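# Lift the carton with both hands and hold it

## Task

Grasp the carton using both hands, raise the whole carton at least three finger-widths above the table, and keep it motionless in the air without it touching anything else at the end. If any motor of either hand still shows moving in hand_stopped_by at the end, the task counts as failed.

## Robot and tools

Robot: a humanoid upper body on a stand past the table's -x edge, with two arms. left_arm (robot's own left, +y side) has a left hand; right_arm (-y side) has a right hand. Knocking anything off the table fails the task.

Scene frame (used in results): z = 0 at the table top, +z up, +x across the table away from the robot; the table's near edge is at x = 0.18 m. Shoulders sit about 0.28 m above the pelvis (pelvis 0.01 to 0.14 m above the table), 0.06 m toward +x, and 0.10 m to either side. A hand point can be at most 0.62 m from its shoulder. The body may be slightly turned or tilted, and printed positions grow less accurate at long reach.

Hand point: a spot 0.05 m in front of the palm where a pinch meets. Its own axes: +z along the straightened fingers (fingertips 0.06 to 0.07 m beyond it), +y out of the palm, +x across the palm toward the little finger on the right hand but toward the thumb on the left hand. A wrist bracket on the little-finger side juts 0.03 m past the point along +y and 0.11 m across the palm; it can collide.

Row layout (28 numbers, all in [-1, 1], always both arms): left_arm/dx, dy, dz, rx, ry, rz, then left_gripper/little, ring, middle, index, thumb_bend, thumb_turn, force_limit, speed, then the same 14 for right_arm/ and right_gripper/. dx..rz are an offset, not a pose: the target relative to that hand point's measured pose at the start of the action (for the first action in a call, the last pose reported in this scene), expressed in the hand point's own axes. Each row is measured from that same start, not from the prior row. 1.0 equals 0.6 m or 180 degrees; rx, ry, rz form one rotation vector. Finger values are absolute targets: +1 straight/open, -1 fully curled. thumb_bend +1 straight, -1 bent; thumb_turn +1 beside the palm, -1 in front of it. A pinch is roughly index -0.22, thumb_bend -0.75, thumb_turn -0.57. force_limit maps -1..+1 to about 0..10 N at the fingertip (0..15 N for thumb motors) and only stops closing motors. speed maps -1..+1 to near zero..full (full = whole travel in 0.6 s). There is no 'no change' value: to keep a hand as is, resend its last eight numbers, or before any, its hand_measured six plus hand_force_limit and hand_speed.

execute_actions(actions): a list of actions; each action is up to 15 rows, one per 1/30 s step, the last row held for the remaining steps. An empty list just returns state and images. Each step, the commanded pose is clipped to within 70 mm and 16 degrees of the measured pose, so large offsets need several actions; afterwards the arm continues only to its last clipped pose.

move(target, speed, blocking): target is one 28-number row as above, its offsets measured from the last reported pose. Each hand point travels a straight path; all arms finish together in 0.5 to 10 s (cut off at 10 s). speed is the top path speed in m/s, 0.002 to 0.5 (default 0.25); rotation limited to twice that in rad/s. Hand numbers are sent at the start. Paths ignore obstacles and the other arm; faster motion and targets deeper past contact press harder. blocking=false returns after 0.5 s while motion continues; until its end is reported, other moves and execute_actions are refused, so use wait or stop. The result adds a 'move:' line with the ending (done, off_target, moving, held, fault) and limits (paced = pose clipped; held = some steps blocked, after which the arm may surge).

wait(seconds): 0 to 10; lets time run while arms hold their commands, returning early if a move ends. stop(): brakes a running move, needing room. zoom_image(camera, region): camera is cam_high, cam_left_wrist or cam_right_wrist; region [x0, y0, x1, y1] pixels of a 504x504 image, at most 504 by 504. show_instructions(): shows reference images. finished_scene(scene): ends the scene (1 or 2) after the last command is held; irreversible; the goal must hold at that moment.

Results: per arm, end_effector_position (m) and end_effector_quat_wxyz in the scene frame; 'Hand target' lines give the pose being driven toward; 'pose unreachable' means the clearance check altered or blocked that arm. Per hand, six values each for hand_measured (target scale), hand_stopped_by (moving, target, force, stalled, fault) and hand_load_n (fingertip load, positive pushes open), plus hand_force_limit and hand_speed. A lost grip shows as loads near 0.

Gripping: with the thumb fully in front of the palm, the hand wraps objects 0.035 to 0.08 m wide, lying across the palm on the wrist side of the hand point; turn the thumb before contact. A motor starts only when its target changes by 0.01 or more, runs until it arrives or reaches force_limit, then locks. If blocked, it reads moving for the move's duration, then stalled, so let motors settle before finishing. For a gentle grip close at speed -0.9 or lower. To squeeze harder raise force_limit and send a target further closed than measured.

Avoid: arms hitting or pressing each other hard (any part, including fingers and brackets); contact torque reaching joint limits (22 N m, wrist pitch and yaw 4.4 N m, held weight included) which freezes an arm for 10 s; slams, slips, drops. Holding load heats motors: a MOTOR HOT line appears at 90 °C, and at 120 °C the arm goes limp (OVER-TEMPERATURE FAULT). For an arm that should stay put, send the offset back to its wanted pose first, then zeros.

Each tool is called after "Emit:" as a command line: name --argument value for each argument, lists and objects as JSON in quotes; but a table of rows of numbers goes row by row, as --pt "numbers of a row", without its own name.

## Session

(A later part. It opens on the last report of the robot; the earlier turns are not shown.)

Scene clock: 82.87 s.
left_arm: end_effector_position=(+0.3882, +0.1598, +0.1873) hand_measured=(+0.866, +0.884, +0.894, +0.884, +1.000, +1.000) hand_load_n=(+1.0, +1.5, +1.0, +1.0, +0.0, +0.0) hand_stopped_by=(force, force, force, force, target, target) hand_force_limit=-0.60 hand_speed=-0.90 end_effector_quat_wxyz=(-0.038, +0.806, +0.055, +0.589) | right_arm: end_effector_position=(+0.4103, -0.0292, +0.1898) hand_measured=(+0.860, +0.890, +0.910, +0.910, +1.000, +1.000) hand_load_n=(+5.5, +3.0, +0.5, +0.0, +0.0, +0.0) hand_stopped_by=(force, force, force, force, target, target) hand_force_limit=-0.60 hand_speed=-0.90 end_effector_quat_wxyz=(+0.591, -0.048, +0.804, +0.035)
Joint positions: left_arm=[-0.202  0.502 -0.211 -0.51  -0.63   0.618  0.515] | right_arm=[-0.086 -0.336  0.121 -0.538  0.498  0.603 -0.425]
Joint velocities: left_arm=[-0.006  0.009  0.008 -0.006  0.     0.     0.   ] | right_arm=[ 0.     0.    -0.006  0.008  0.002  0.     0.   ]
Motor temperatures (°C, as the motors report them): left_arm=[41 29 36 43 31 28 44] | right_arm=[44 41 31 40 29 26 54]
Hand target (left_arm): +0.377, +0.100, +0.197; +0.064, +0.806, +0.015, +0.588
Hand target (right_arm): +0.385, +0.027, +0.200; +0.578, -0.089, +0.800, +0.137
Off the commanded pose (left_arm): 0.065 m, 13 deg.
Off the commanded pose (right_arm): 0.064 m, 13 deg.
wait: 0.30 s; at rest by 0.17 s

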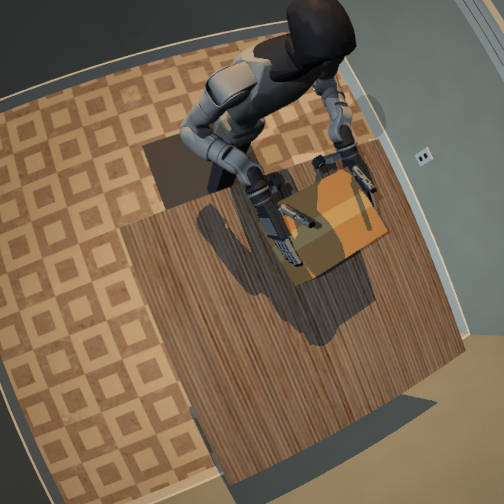

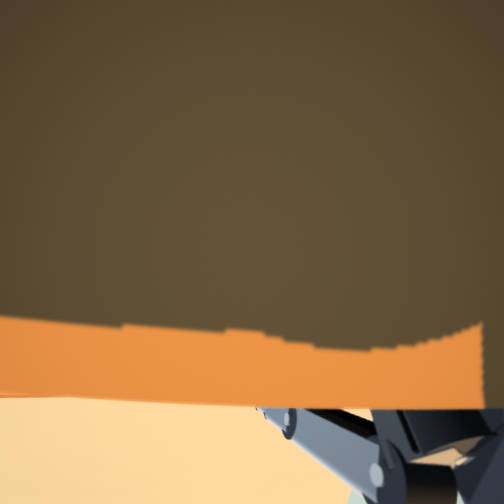

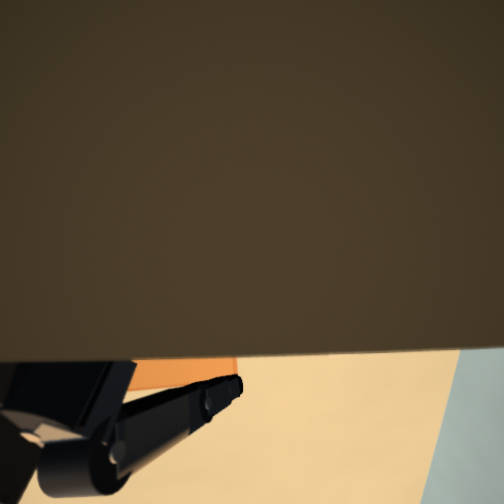

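Emit:
execute_actions --actions '[[[0.0055,0.105,-0.027,-0.068,-0.003,-0.0175,0.80,0.83,0.84,0.84,1,1,-0.6,-0.9,-0.008,0.104,-0.025,-0.068,0.003,0.0175,0.80,0.83,0.84,0.84,1,1,-0.6,-0.9], [0.0075,0.105,-0.0275,-0.0685,-0.003,-0.0175,0.80,0.83,0.84,0.84,1,1,-0.6,-0.9,-0.010,0.1045,-0.0255,-0.068,0.003,0.017,0.80,0.83,0.84,0.84,1,1,-0.6,-0.9], [0.010,0.105,-0.028,-0.069,-0.003,-0.0175,0.80,0.83,0.84,0.84,1,1,-0.6,-0.9,-0.0125,0.105,-0.026,-0.0685,0.003,0.017,0.80,0.83,0.84,0.84,1,1,-0.6,-0.9], [0.0125,0.1055,-0.0285,-0.069,-0.003,-0.0175,0.80,0.83,0.84,0.84,1,1,-0.6,-0.9,-0.015,0.105,-0.0265,-0.0685,0.003,0.017,0.80,0.83,0.84,0.84,1,1,-0.6,-0.9], [0.015,0.1055,-0.029,-0.0695,-0.003,-0.017,0.80,0.83,0.84,0.84,1,1,-0.6,-0.9,-0.0175,0.1055,-0.027,-0.069,0.003,0.0165,0.80,0.83,0.84,0.84,1,1,-0.6,-0.9], [0.0175,0.106,-0.0295,-0.0695,-0.003,-0.017,0.80,0.83,0.84,0.84,1,1,-0.6,-0.9,-0.020,0.1055,-0.0275,-0.069,0.003,0.0165,0.80,0.83,0.84,0.84,1,1,-0.6,-0.9], [0.020,0.106,-0.030,-0.070,-0.003,-0.017,0.80,0.83,0.84,0.84,1,1,-0.6,-0.9,-0.0225,0.106,-0.028,-0.069,0.003,0.016,0.80,0.83,0.84,0.84,1,1,-0.6,-0.9], [0.0225,0.106,-0.0305,-0.070,-0.003,-0.017,0.80,0.83,0.84,0.84,1,1,-0.6,-0.9,-0.025,0.106,-0.0285,-0.0695,0.003,0.016,0.80,0.83,0.84,0.84,1,1,-0.6,-0.9], [0.025,0.1065,-0.031,-0.0705,-0.003,-0.017,0.80,0.83,0.84,0.84,1,1,-0.6,-0.9,-0.0275,0.1065,-0.029,-0.0695,0.003,0.016,0.80,0.83,0.84,0.84,1,1,-0.6,-0.9], [0.0275,0.1065,-0.0315,-0.071,-0.003,-0.017,0.80,0.83,0.84,0.84,1,1,-0.6,-0.9,-0.030,0.1065,-0.0295,-0.0695,0.003,0.0155,0.80,0.83,0.84,0.84,1,1,-0.6,-0.9], [0.030,0.107,-0.032,-0.071,-0.003,-0.017,0.80,0.83,0.84,0.84,1,1,-0.6,-0.9,-0.0325,0.107,-0.030,-0.070,0.003,0.0155,0.80,0.83,0.84,0.84,1,1,-0.6,-0.9], [0.0325,0.107,-0.0325,-0.0715,-0.003,-0.017,0.80,0.83,0.84,0.84,1,1,-0.6,-0.9,-0.035,0.107,-0.0305,-0.070,0.003,0.015,0.80,0.83,0.84,0.84,1,1,-0.6,-0.9], [0.0345,0.107,-0.033,-0.0715,-0.003,-0.017,0.80,0.83,0.84,0.84,1,1,-0.6,-0.9,-0.037,0.107,-0.031,-0.070,0.003,0.015,0.80,0.83,0.84,0.84,1,1,-0.6,-0.9], [0.036,0.107,-0.033,-0.072,-0.003,-0.017,0.80,0.83,0.84,0.84,1,1,-0.6,-0.9,-0.0385,0.107,-0.031,-0.070,0.003,0.015,0.80,0.83,0.84,0.84,1,1,-0.6,-0.9]]]'

Emit:
wait --seconds 0.3

Scene clock: 84.17 s.
left_arm: end_effector_position=(+0.3915, +0.1598, +0.2044) hand_measured=(+0.866, +0.884, +0.894, +0.884, +1.000, +1.000) hand_load_n=(+1.0, +2.0, +1.5, +1.5, +0.0, +0.0) hand_stopped_by=(force, force, force, force, target, target) hand_force_limit=-0.60 hand_speed=-0.90 end_effector_quat_wxyz=(-0.035, +0.804, +0.055, +0.591) | right_arm: end_effector_position=(+0.4129, -0.0277, +0.2073) hand_measured=(+0.860, +0.890, +0.910, +0.910, +1.000, +1.000) hand_load_n=(+5.0, +3.5, +1.5, +0.0, +0.0, +0.0) hand_stopped_by=(force, force, force, force, target, target) hand_force_limit=-0.60 hand_speed=-0.90 end_effector_quat_wxyz=(+0.593, -0.053, +0.803, +0.032)
Joint positions: left_arm=[-0.251  0.517 -0.175 -0.564 -0.706  0.706  0.56 ] | right_arm=[-0.135 -0.356  0.085 -0.614  0.561  0.719 -0.472]
Joint velocities: left_arm=[-0.132  0.012  0.077 -0.104 -0.183  0.185  0.096] | right_arm=[-0.112  0.    -0.091 -0.15   0.137  0.238 -0.113]
Motor temperatures (°C, as the motors report them): left_arm=[41 29 36 43 31 29 45] | right_arm=[44 41 31 41 29 27 56]
Hand target (left_arm): +0.379, +0.098, +0.217; +0.069, +0.805, +0.009, +0.589
Hand target (right_arm): +0.386, +0.030, +0.220; +0.578, -0.099, +0.798, +0.137
Off the commanded pose (left_arm): 0.066 m, 13 deg.
Off the commanded pose (right_arm): 0.065 m, 13 deg.

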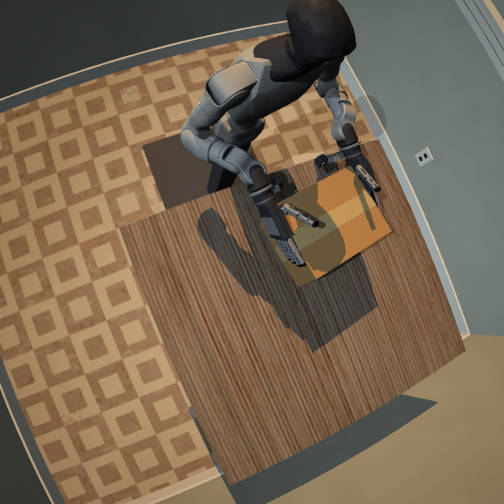

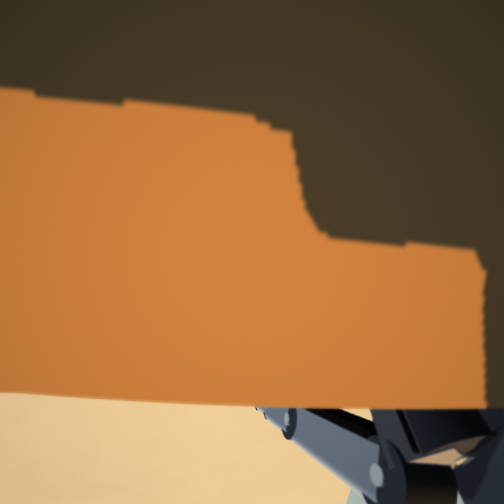

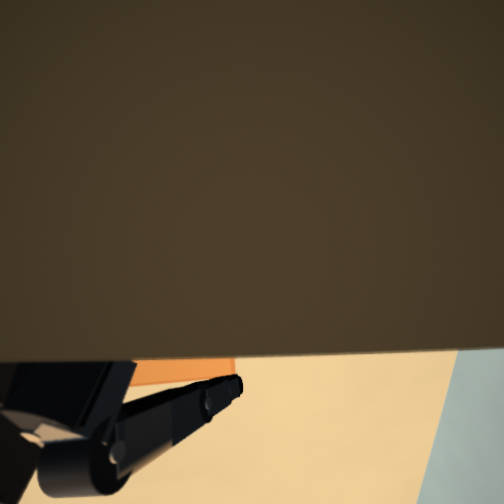

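Scene clock: 84.47 s.
left_arm: end_effector_position=(+0.3920, +0.1599, +0.2063) hand_measured=(+0.866, +0.884, +0.894, +0.884, +1.000, +1.000) hand_load_n=(+1.0, +2.0, +1.5, +1.5, +0.0, +0.0) hand_stopped_by=(force, force, force, force, target, target) hand_force_limit=-0.60 hand_speed=-0.90 end_effector_quat_wxyz=(-0.035, +0.804, +0.055, +0.591) | right_arm: end_effector_position=(+0.4134, -0.0275, +0.2092) hand_measured=(+0.860, +0.890, +0.910, +0.910, +1.000, +1.000) hand_load_n=(+5.0, +3.0, +1.0, +0.0, +0.0, +0.0) hand_stopped_by=(force, force, force, force, target, target) hand_force_limit=-0.60 hand_speed=-0.90 end_effector_quat_wxyz=(+0.593, -0.053, +0.803, +0.032)
Joint positions: left_arm=[-0.258  0.518 -0.17  -0.569 -0.715  0.717  0.565] | right_arm=[-0.142 -0.356  0.08  -0.62   0.568  0.733 -0.478]
Joint velocities: left_arm=[-0.012 -0.014 -0.002  0.    -0.006  0.     0.   ] | right_arm=[ 0.011  0.005  0.006 -0.012  0.011  0.     0.   ]
Motor temperatures (°C, as the motors report them): left_arm=[41 29 36 43 31 29 45] | right_arm=[44 41 31 41 29 27 57]
Hand target (left_arm): +0.379, +0.098, +0.217; +0.069, +0.805, +0.009, +0.589
Hand target (right_arm): +0.386, +0.030, +0.220; +0.578, -0.099, +0.798, +0.137
Off the commanded pose (left_arm): 0.066 m, 13 deg.
Off the commanded pose (right_arm): 0.065 m, 13 deg.
wait: 0.30 s; at rest by 0.20 s

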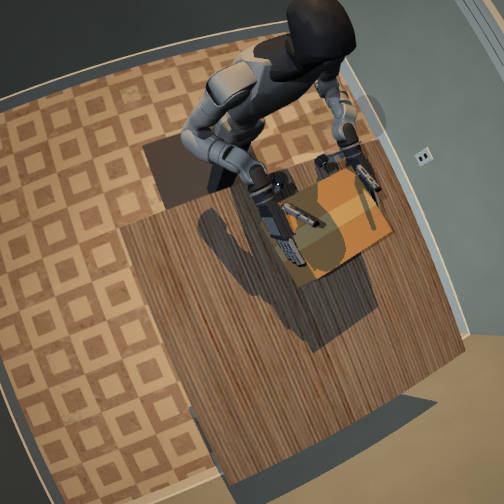

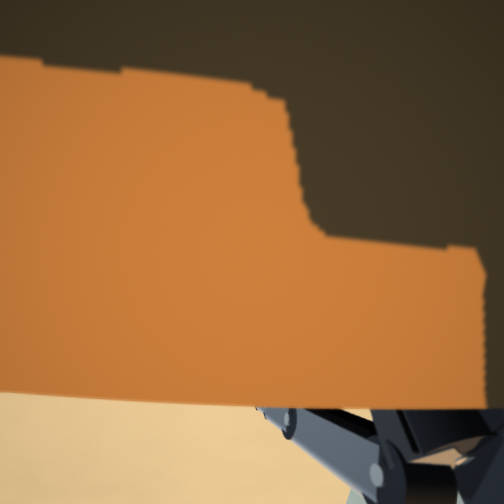

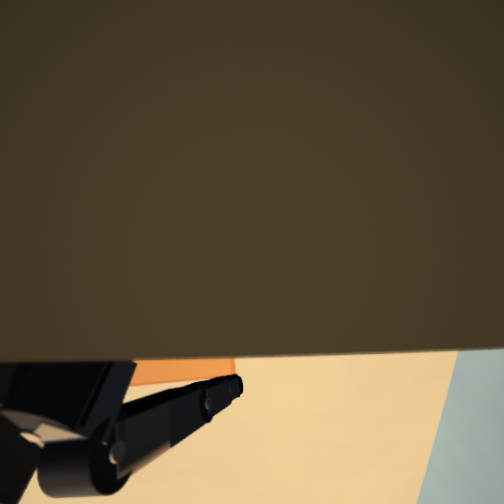

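Emit:
execute_actions --actions '[[[0.0055,0.106,-0.029,-0.0705,-0.004,-0.016,0.80,0.83,0.84,0.84,1,1,-0.6,-0.9,-0.0075,0.105,-0.027,-0.0705,0.004,0.0175,0.80,0.83,0.84,0.84,1,1,-0.6,-0.9], [0.0075,0.106,-0.0295,-0.0705,-0.004,-0.016,0.80,0.83,0.84,0.84,1,1,-0.6,-0.9,-0.0095,0.105,-0.027,-0.0705,0.004,0.0175,0.80,0.83,0.84,0.84,1,1,-0.6,-0.9], [0.010,0.106,-0.030,-0.071,-0.004,-0.016,0.80,0.83,0.84,0.84,1,1,-0.6,-0.9,-0.012,0.1055,-0.0275,-0.0705,0.004,0.017,0.80,0.83,0.84,0.84,1,1,-0.6,-0.9], [0.0127,0.106,-0.030,-0.071,-0.004,-0.016,0.80,0.83,0.84,0.84,1,1,-0.6,-0.9,-0.0147,0.1055,-0.028,-0.0705,0.004,0.017,0.80,0.83,0.84,0.84,1,1,-0.6,-0.9], [0.0154,0.106,-0.0305,-0.071,-0.004,-0.016,0.80,0.83,0.84,0.84,1,1,-0.6,-0.9,-0.0174,0.106,-0.0285,-0.0705,0.004,0.017,0.80,0.83,0.84,0.84,1,1,-0.6,-0.9], [0.0181,0.1065,-0.031,-0.071,-0.004,-0.016,0.80,0.83,0.84,0.84,1,1,-0.6,-0.9,-0.0201,0.106,-0.029,-0.071,0.004,0.0165,0.80,0.83,0.84,0.84,1,1,-0.6,-0.9], [0.0208,0.1065,-0.0315,-0.0715,-0.004,-0.016,0.80,0.83,0.84,0.84,1,1,-0.6,-0.9,-0.0228,0.106,-0.029,-0.071,0.004,0.0165,0.80,0.83,0.84,0.84,1,1,-0.6,-0.9], [0.0235,0.1065,-0.032,-0.0715,-0.004,-0.016,0.80,0.83,0.84,0.84,1,1,-0.6,-0.9,-0.0255,0.1065,-0.0295,-0.071,0.004,0.0165,0.80,0.83,0.84,0.84,1,1,-0.6,-0.9], [0.0262,0.1065,-0.032,-0.0715,-0.004,-0.016,0.80,0.83,0.84,0.84,1,1,-0.6,-0.9,-0.0282,0.1065,-0.030,-0.071,0.004,0.016,0.80,0.83,0.84,0.84,1,1,-0.6,-0.9], [0.0289,0.107,-0.0325,-0.072,-0.004,-0.016,0.80,0.83,0.84,0.84,1,1,-0.6,-0.9,-0.0309,0.107,-0.0305,-0.071,0.004,0.016,0.80,0.83,0.84,0.84,1,1,-0.6,-0.9], [0.0316,0.107,-0.033,-0.072,-0.004,-0.016,0.80,0.83,0.84,0.84,1,1,-0.6,-0.9,-0.0336,0.107,-0.031,-0.0715,0.004,0.016,0.80,0.83,0.84,0.84,1,1,-0.6,-0.9], [0.0343,0.107,-0.0335,-0.072,-0.004,-0.016,0.80,0.83,0.84,0.84,1,1,-0.6,-0.9,-0.0363,0.107,-0.031,-0.0715,0.004,0.016,0.80,0.83,0.84,0.84,1,1,-0.6,-0.9], [0.037,0.107,-0.034,-0.0725,-0.004,-0.016,0.80,0.83,0.84,0.84,1,1,-0.6,-0.9,-0.039,0.107,-0.0315,-0.0715,0.004,0.016,0.80,0.83,0.84,0.84,1,1,-0.6,-0.9], [0.039,0.107,-0.034,-0.0725,-0.004,-0.016,0.80,0.83,0.84,0.84,1,1,-0.6,-0.9,-0.041,0.107,-0.032,-0.0715,0.004,0.016,0.80,0.83,0.84,0.84,1,1,-0.6,-0.9], [0.040,0.107,-0.034,-0.0725,-0.004,-0.016,0.80,0.83,0.84,0.84,1,1,-0.6,-0.9,-0.042,0.107,-0.032,-0.0715,0.004,0.016,0.80,0.83,0.84,0.84,1,1,-0.6,-0.9]]]'

Emit:
wait --seconds 0.3

Scene clock: 86.00 s.
left_arm: end_effector_position=(+0.3957, +0.1605, +0.2257) hand_measured=(+0.866, +0.884, +0.894, +0.884, +1.000, +1.000) hand_load_n=(+1.0, +2.0, +1.5, +1.0, +0.0, +0.0) hand_stopped_by=(force, force, force, force, target, target) hand_force_limit=-0.60 hand_speed=-0.90 end_effector_quat_wxyz=(-0.032, +0.803, +0.058, +0.592) | right_arm: end_effector_position=(+0.4167, -0.0260, +0.2286) hand_measured=(+0.860, +0.890, +0.910, +0.910, +1.000, +1.000) hand_load_n=(+5.0, +3.0, +1.0, +0.0, +0.0, +0.0) hand_stopped_by=(force, force, force, force, target, target) hand_force_limit=-0.60 hand_speed=-0.90 end_effector_quat_wxyz=(+0.594, -0.055, +0.802, +0.032)
Joint positions: left_arm=[-0.322  0.521 -0.116 -0.617 -0.807  0.825  0.622] | right_arm=[-0.209 -0.359  0.023 -0.687  0.643  0.868 -0.526]
Joint velocities: left_arm=[-0.178  0.009  0.137 -0.087 -0.236  0.266  0.138] | right_arm=[-0.176  0.017 -0.137 -0.16   0.181  0.325 -0.135]
Motor temperatures (°C, as the motors report them): left_arm=[42 29 36 44 31 30 46] | right_arm=[45 41 31 42 29 27 58]
Hand target (left_arm): +0.383, +0.099, +0.238; +0.072, +0.804, +0.008, +0.590
Hand target (right_arm): +0.389, +0.032, +0.240; +0.579, -0.105, +0.797, +0.136
Off the commanded pose (left_arm): 0.067 m, 13 deg.
Off the commanded pose (right_arm): 0.066 m, 13 deg.

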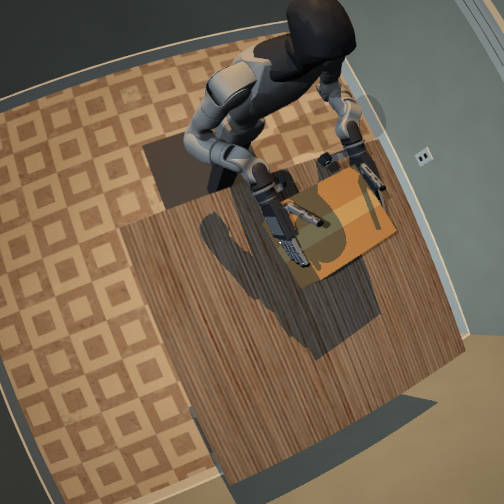

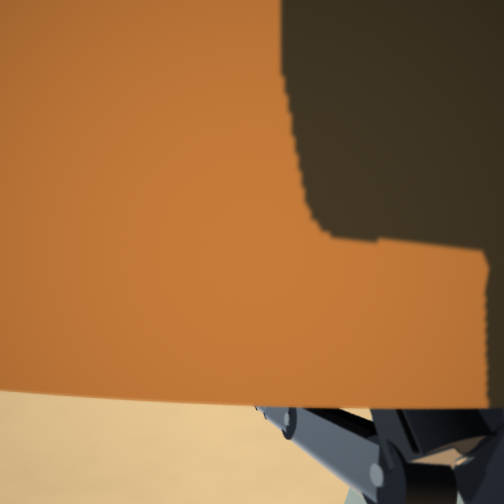

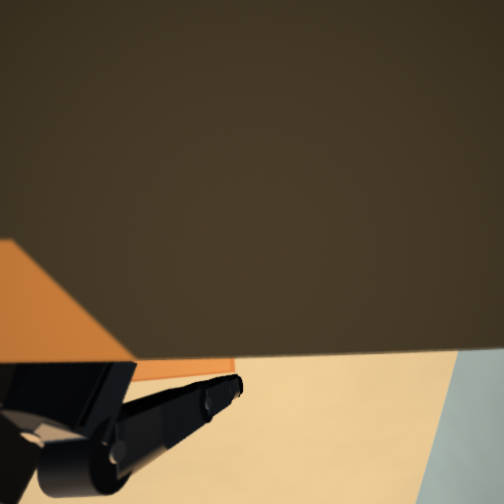

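Scene clock: 86.30 s.
left_arm: end_effector_position=(+0.3964, +0.1605, +0.2289) hand_measured=(+0.866, +0.884, +0.894, +0.884, +1.000, +1.000) hand_load_n=(+1.0, +2.0, +1.5, +1.0, +0.0, +0.0) hand_stopped_by=(force, force, force, force, target, target) hand_force_limit=-0.60 hand_speed=-0.90 end_effector_quat_wxyz=(-0.032, +0.803, +0.058, +0.593) | right_arm: end_effector_position=(+0.4174, -0.0258, +0.2317) hand_measured=(+0.860, +0.890, +0.910, +0.910, +1.000, +1.000) hand_load_n=(+5.0, +3.0, +0.5, +0.0, +0.0, +0.0) hand_stopped_by=(force, force, force, force, target, target) hand_force_limit=-0.60 hand_speed=-0.90 end_effector_quat_wxyz=(+0.595, -0.054, +0.801, +0.031)
Joint positions: left_arm=[-0.334  0.521 -0.108 -0.623 -0.82   0.842  0.631] | right_arm=[-0.221 -0.357  0.014 -0.696  0.653  0.888 -0.535]
Joint velocities: left_arm=[ 0.    -0.026 -0.012 -0.006  0.     0.     0.   ] | right_arm=[ 0.012 -0.008 -0.008  0.003 -0.002  0.     0.   ]
Motor temperatures (°C, as the motors report them): left_arm=[42 29 36 44 31 30 47] | right_arm=[45 41 31 42 29 27 59]
Hand target (left_arm): +0.383, +0.099, +0.238; +0.072, +0.804, +0.008, +0.590
Hand target (right_arm): +0.389, +0.032, +0.240; +0.579, -0.105, +0.797, +0.136
Off the commanded pose (left_arm): 0.067 m, 13 deg.
Off the commanded pose (right_arm): 0.065 m, 13 deg.
wait: 0.30 s; at rest by 0.23 s

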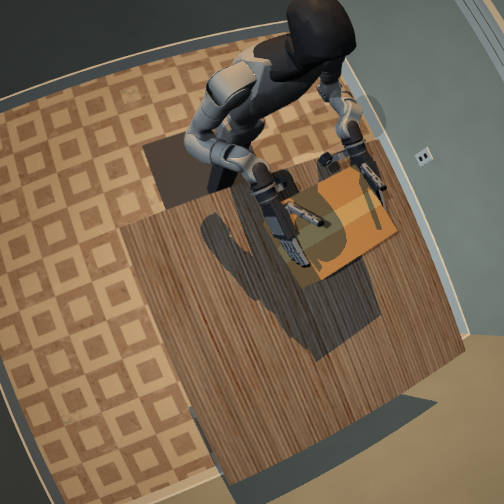

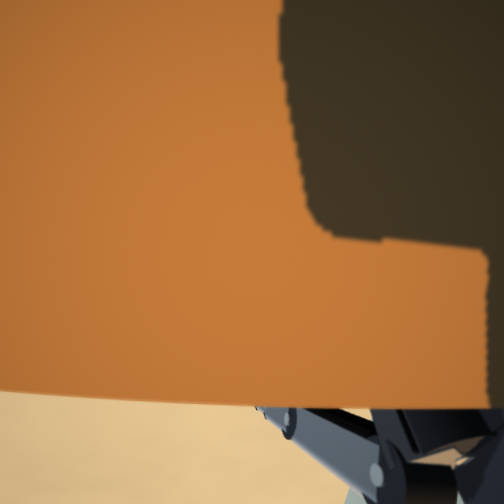

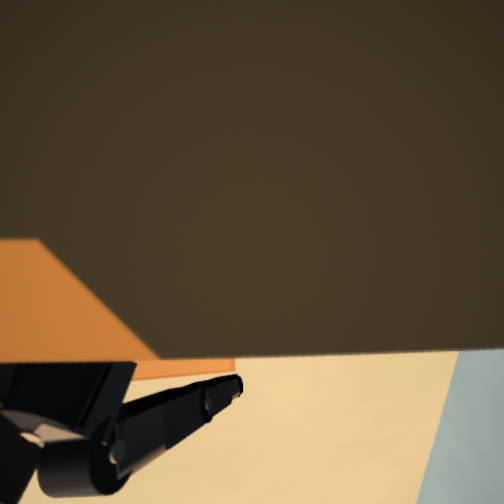

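Emit:
execute_actions --actions '[[[0.0025,0.107,-0.030,-0.072,-0.0055,-0.0135,0.80,0.83,0.84,0.84,1,1,-0.6,-0.9,-0.0055,0.105,-0.028,-0.0715,0.0055,0.016,0.80,0.83,0.84,0.84,1,1,-0.6,-0.9], [0.0045,0.107,-0.0305,-0.072,-0.0055,-0.0135,0.80,0.83,0.84,0.84,1,1,-0.6,-0.9,-0.0075,0.105,-0.0285,-0.0715,0.0055,0.016,0.80,0.83,0.84,0.84,1,1,-0.6,-0.9], [0.007,0.107,-0.031,-0.072,-0.0055,-0.0135,0.80,0.83,0.84,0.84,1,1,-0.6,-0.9,-0.010,0.1055,-0.029,-0.0715,0.0055,0.016,0.80,0.83,0.84,0.84,1,1,-0.6,-0.9], [0.0097,0.107,-0.031,-0.0725,-0.0055,-0.0135,0.80,0.83,0.84,0.84,1,1,-0.6,-0.9,-0.0127,0.1055,-0.029,-0.0715,0.0055,0.016,0.80,0.83,0.84,0.84,1,1,-0.6,-0.9], [0.0124,0.107,-0.0315,-0.0725,-0.0055,-0.0135,0.80,0.83,0.84,0.84,1,1,-0.6,-0.9,-0.0154,0.106,-0.0295,-0.072,0.0055,0.0155,0.80,0.83,0.84,0.84,1,1,-0.6,-0.9], [0.0151,0.107,-0.032,-0.0725,-0.0055,-0.0135,0.80,0.83,0.84,0.84,1,1,-0.6,-0.9,-0.0181,0.106,-0.030,-0.072,0.0055,0.0155,0.80,0.83,0.84,0.84,1,1,-0.6,-0.9], [0.0178,0.107,-0.032,-0.073,-0.0055,-0.0135,0.80,0.83,0.84,0.84,1,1,-0.6,-0.9,-0.0208,0.106,-0.030,-0.072,0.0055,0.0155,0.80,0.83,0.84,0.84,1,1,-0.6,-0.9], [0.0205,0.107,-0.0325,-0.073,-0.0055,-0.0135,0.80,0.83,0.84,0.84,1,1,-0.6,-0.9,-0.0235,0.1065,-0.0305,-0.072,0.0055,0.015,0.80,0.83,0.84,0.84,1,1,-0.6,-0.9], [0.0232,0.107,-0.033,-0.073,-0.0055,-0.0135,0.80,0.83,0.84,0.84,1,1,-0.6,-0.9,-0.0262,0.1065,-0.031,-0.072,0.0055,0.015,0.80,0.83,0.84,0.84,1,1,-0.6,-0.9], [0.0259,0.107,-0.033,-0.073,-0.0055,-0.0135,0.80,0.83,0.84,0.84,1,1,-0.6,-0.9,-0.0289,0.107,-0.031,-0.0725,0.0055,0.015,0.80,0.83,0.84,0.84,1,1,-0.6,-0.9], [0.0286,0.107,-0.0335,-0.0735,-0.0055,-0.0135,0.80,0.83,0.84,0.84,1,1,-0.6,-0.9,-0.0316,0.107,-0.0315,-0.0725,0.0055,0.015,0.80,0.83,0.84,0.84,1,1,-0.6,-0.9], [0.0313,0.107,-0.034,-0.0735,-0.0055,-0.0135,0.80,0.83,0.84,0.84,1,1,-0.6,-0.9,-0.0343,0.107,-0.032,-0.0725,0.0055,0.015,0.80,0.83,0.84,0.84,1,1,-0.6,-0.9], [0.034,0.107,-0.034,-0.0735,-0.0055,-0.0135,0.80,0.83,0.84,0.84,1,1,-0.6,-0.9,-0.037,0.107,-0.032,-0.0725,0.0055,0.015,0.80,0.83,0.84,0.84,1,1,-0.6,-0.9], [0.036,0.107,-0.0345,-0.0735,-0.0055,-0.0135,0.80,0.83,0.84,0.84,1,1,-0.6,-0.9,-0.039,0.107,-0.0325,-0.0725,0.0055,0.015,0.80,0.83,0.84,0.84,1,1,-0.6,-0.9], [0.037,0.107,-0.0345,-0.0735,-0.0055,-0.0135,0.80,0.83,0.84,0.84,1,1,-0.6,-0.9,-0.040,0.107,-0.0325,-0.0725,0.0055,0.015,0.80,0.83,0.84,0.84,1,1,-0.6,-0.9]]]'

Emit:
wait --seconds 1.0

Scene clock: 88.90 s.
left_arm: end_effector_position=(+0.4001, +0.1614, +0.2482) hand_measured=(+0.866, +0.884, +0.894, +0.884, +1.000, +1.000) hand_load_n=(+1.5, +2.0, +1.0, +0.5, +0.0, +0.0) hand_stopped_by=(force, force, force, force, target, target) hand_force_limit=-0.60 hand_speed=-0.90 end_effector_quat_wxyz=(-0.029, +0.802, +0.060, +0.593) | right_arm: end_effector_position=(+0.4208, -0.0248, +0.2509) hand_measured=(+0.860, +0.890, +0.910, +0.910, +1.000, +1.000) hand_load_n=(+5.5, +2.5, +0.0, +0.0, +0.0, +0.0) hand_stopped_by=(force, force, force, force, target, target) hand_force_limit=-0.60 hand_speed=-0.90 end_effector_quat_wxyz=(+0.595, -0.052, +0.801, +0.032)
Joint positions: left_arm=[-0.411  0.515 -0.043 -0.653 -0.927  0.954  0.697] | right_arm=[-0.306 -0.337 -0.063 -0.747  0.738  1.037 -0.589]
Joint velocities: left_arm=[-0.193 -0.049  0.166 -0.048 -0.261  0.277  0.18 ] | right_arm=[-0.221  0.069 -0.202 -0.104  0.192  0.36  -0.141]
Motor temperatures (°C, as the motors report them): left_arm=[43 30 36 45 31 31 48] | right_arm=[46 41 31 42 29 28 61]
Hand target (left_arm): +0.386, +0.100, +0.260; +0.073, +0.803, +0.006, +0.591
Hand target (right_arm): +0.392, +0.033, +0.262; +0.580, -0.109, +0.796, +0.135
Off the commanded pose (left_arm): 0.067 m, 13 deg.
Off the commanded pose (right_arm): 0.066 m, 13 deg.

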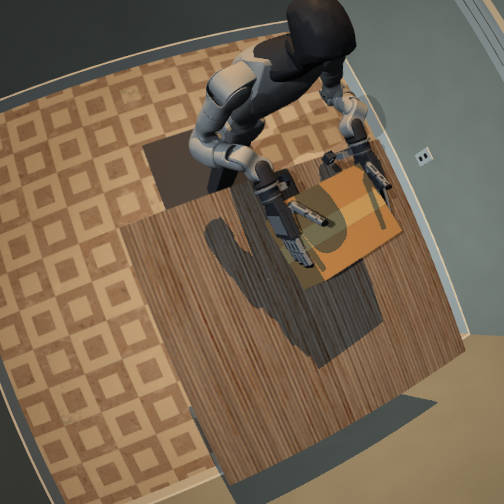

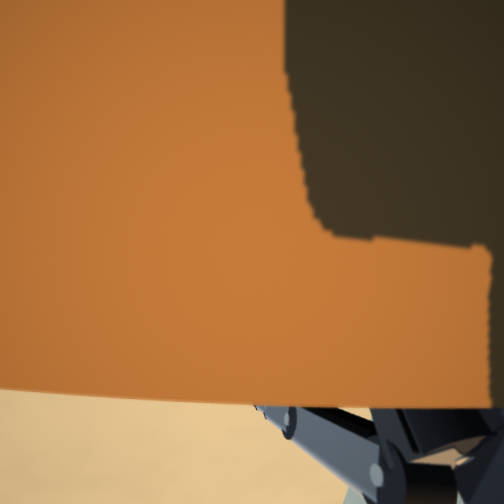

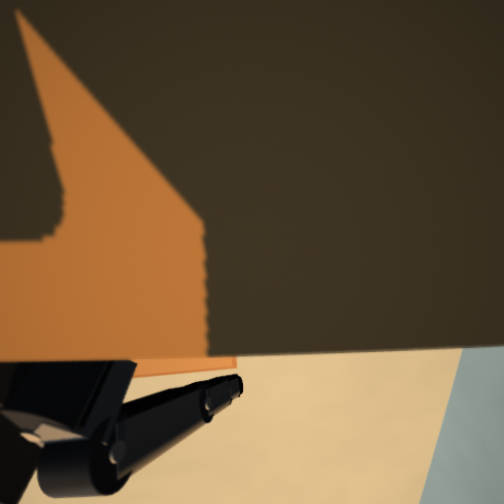

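Scene clock: 89.90 s.
left_arm: end_effector_position=(+0.4007, +0.1614, +0.2510) hand_measured=(+0.866, +0.884, +0.894, +0.884, +1.000, +1.000) hand_load_n=(+1.5, +2.0, +1.0, +0.5, +0.0, +0.0) hand_stopped_by=(force, force, force, force, target, target) hand_force_limit=-0.60 hand_speed=-0.90 end_effector_quat_wxyz=(-0.029, +0.802, +0.061, +0.594) | right_arm: end_effector_position=(+0.4214, -0.0248, +0.2538) hand_measured=(+0.860, +0.890, +0.910, +0.910, +1.000, +1.000) hand_load_n=(+5.0, +2.0, +0.0, +0.0, +0.0, +0.0) hand_stopped_by=(force, force, force, force, target, target) hand_force_limit=-0.60 hand_speed=-0.90 end_effector_quat_wxyz=(+0.596, -0.052, +0.801, +0.032)
Joint positions: left_arm=[-0.424  0.512 -0.033 -0.656 -0.943  0.972  0.708] | right_arm=[-0.32  -0.332 -0.075 -0.754  0.749  1.061 -0.598]
Joint velocities: left_arm=[ 0.     0.     0.012 -0.002  0.011  0.     0.   ] | right_arm=[ 0.003 -0.017 -0.005  0.005 -0.014  0.     0.   ]
Motor temperatures (°C, as the motors report them): left_arm=[43 30 36 45 31 31 49] | right_arm=[46 41 31 42 29 29 61]
Hand target (left_arm): +0.386, +0.100, +0.260; +0.073, +0.803, +0.006, +0.591
Hand target (right_arm): +0.392, +0.033, +0.262; +0.580, -0.109, +0.796, +0.135
Off the commanded pose (left_arm): 0.067 m, 13 deg.
Off the commanded pose (right_arm): 0.066 m, 13 deg.
wait: 1.00 s; at rest by 0.23 s

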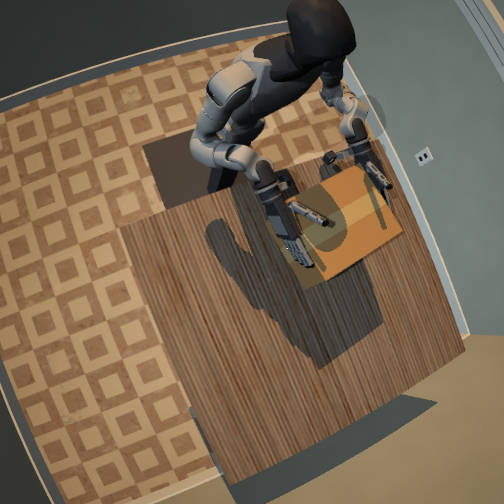

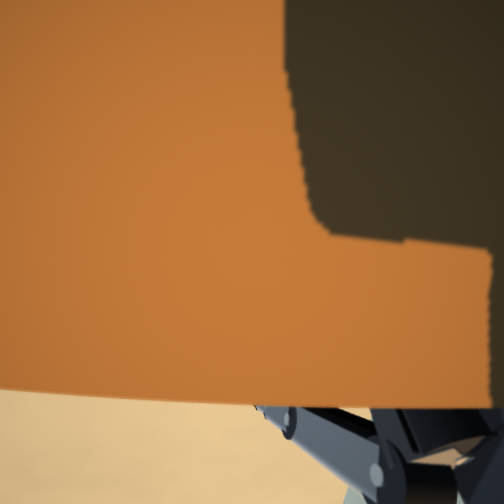

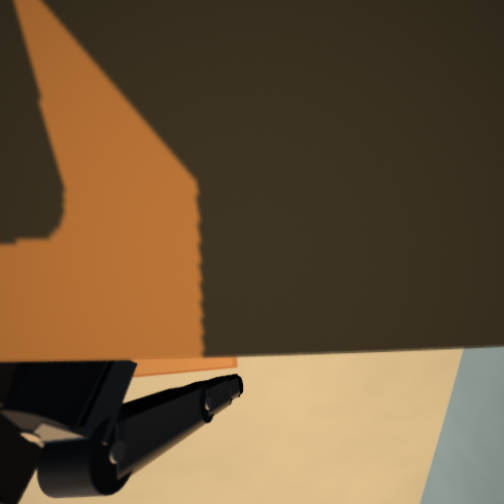

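The hands have risen about 0.084 m, which puts the carton's lowest edge at about 0.075 m. It is stable and not slipping.

Emit:
finished_scene --scene 2

The scene is finished: the task was done.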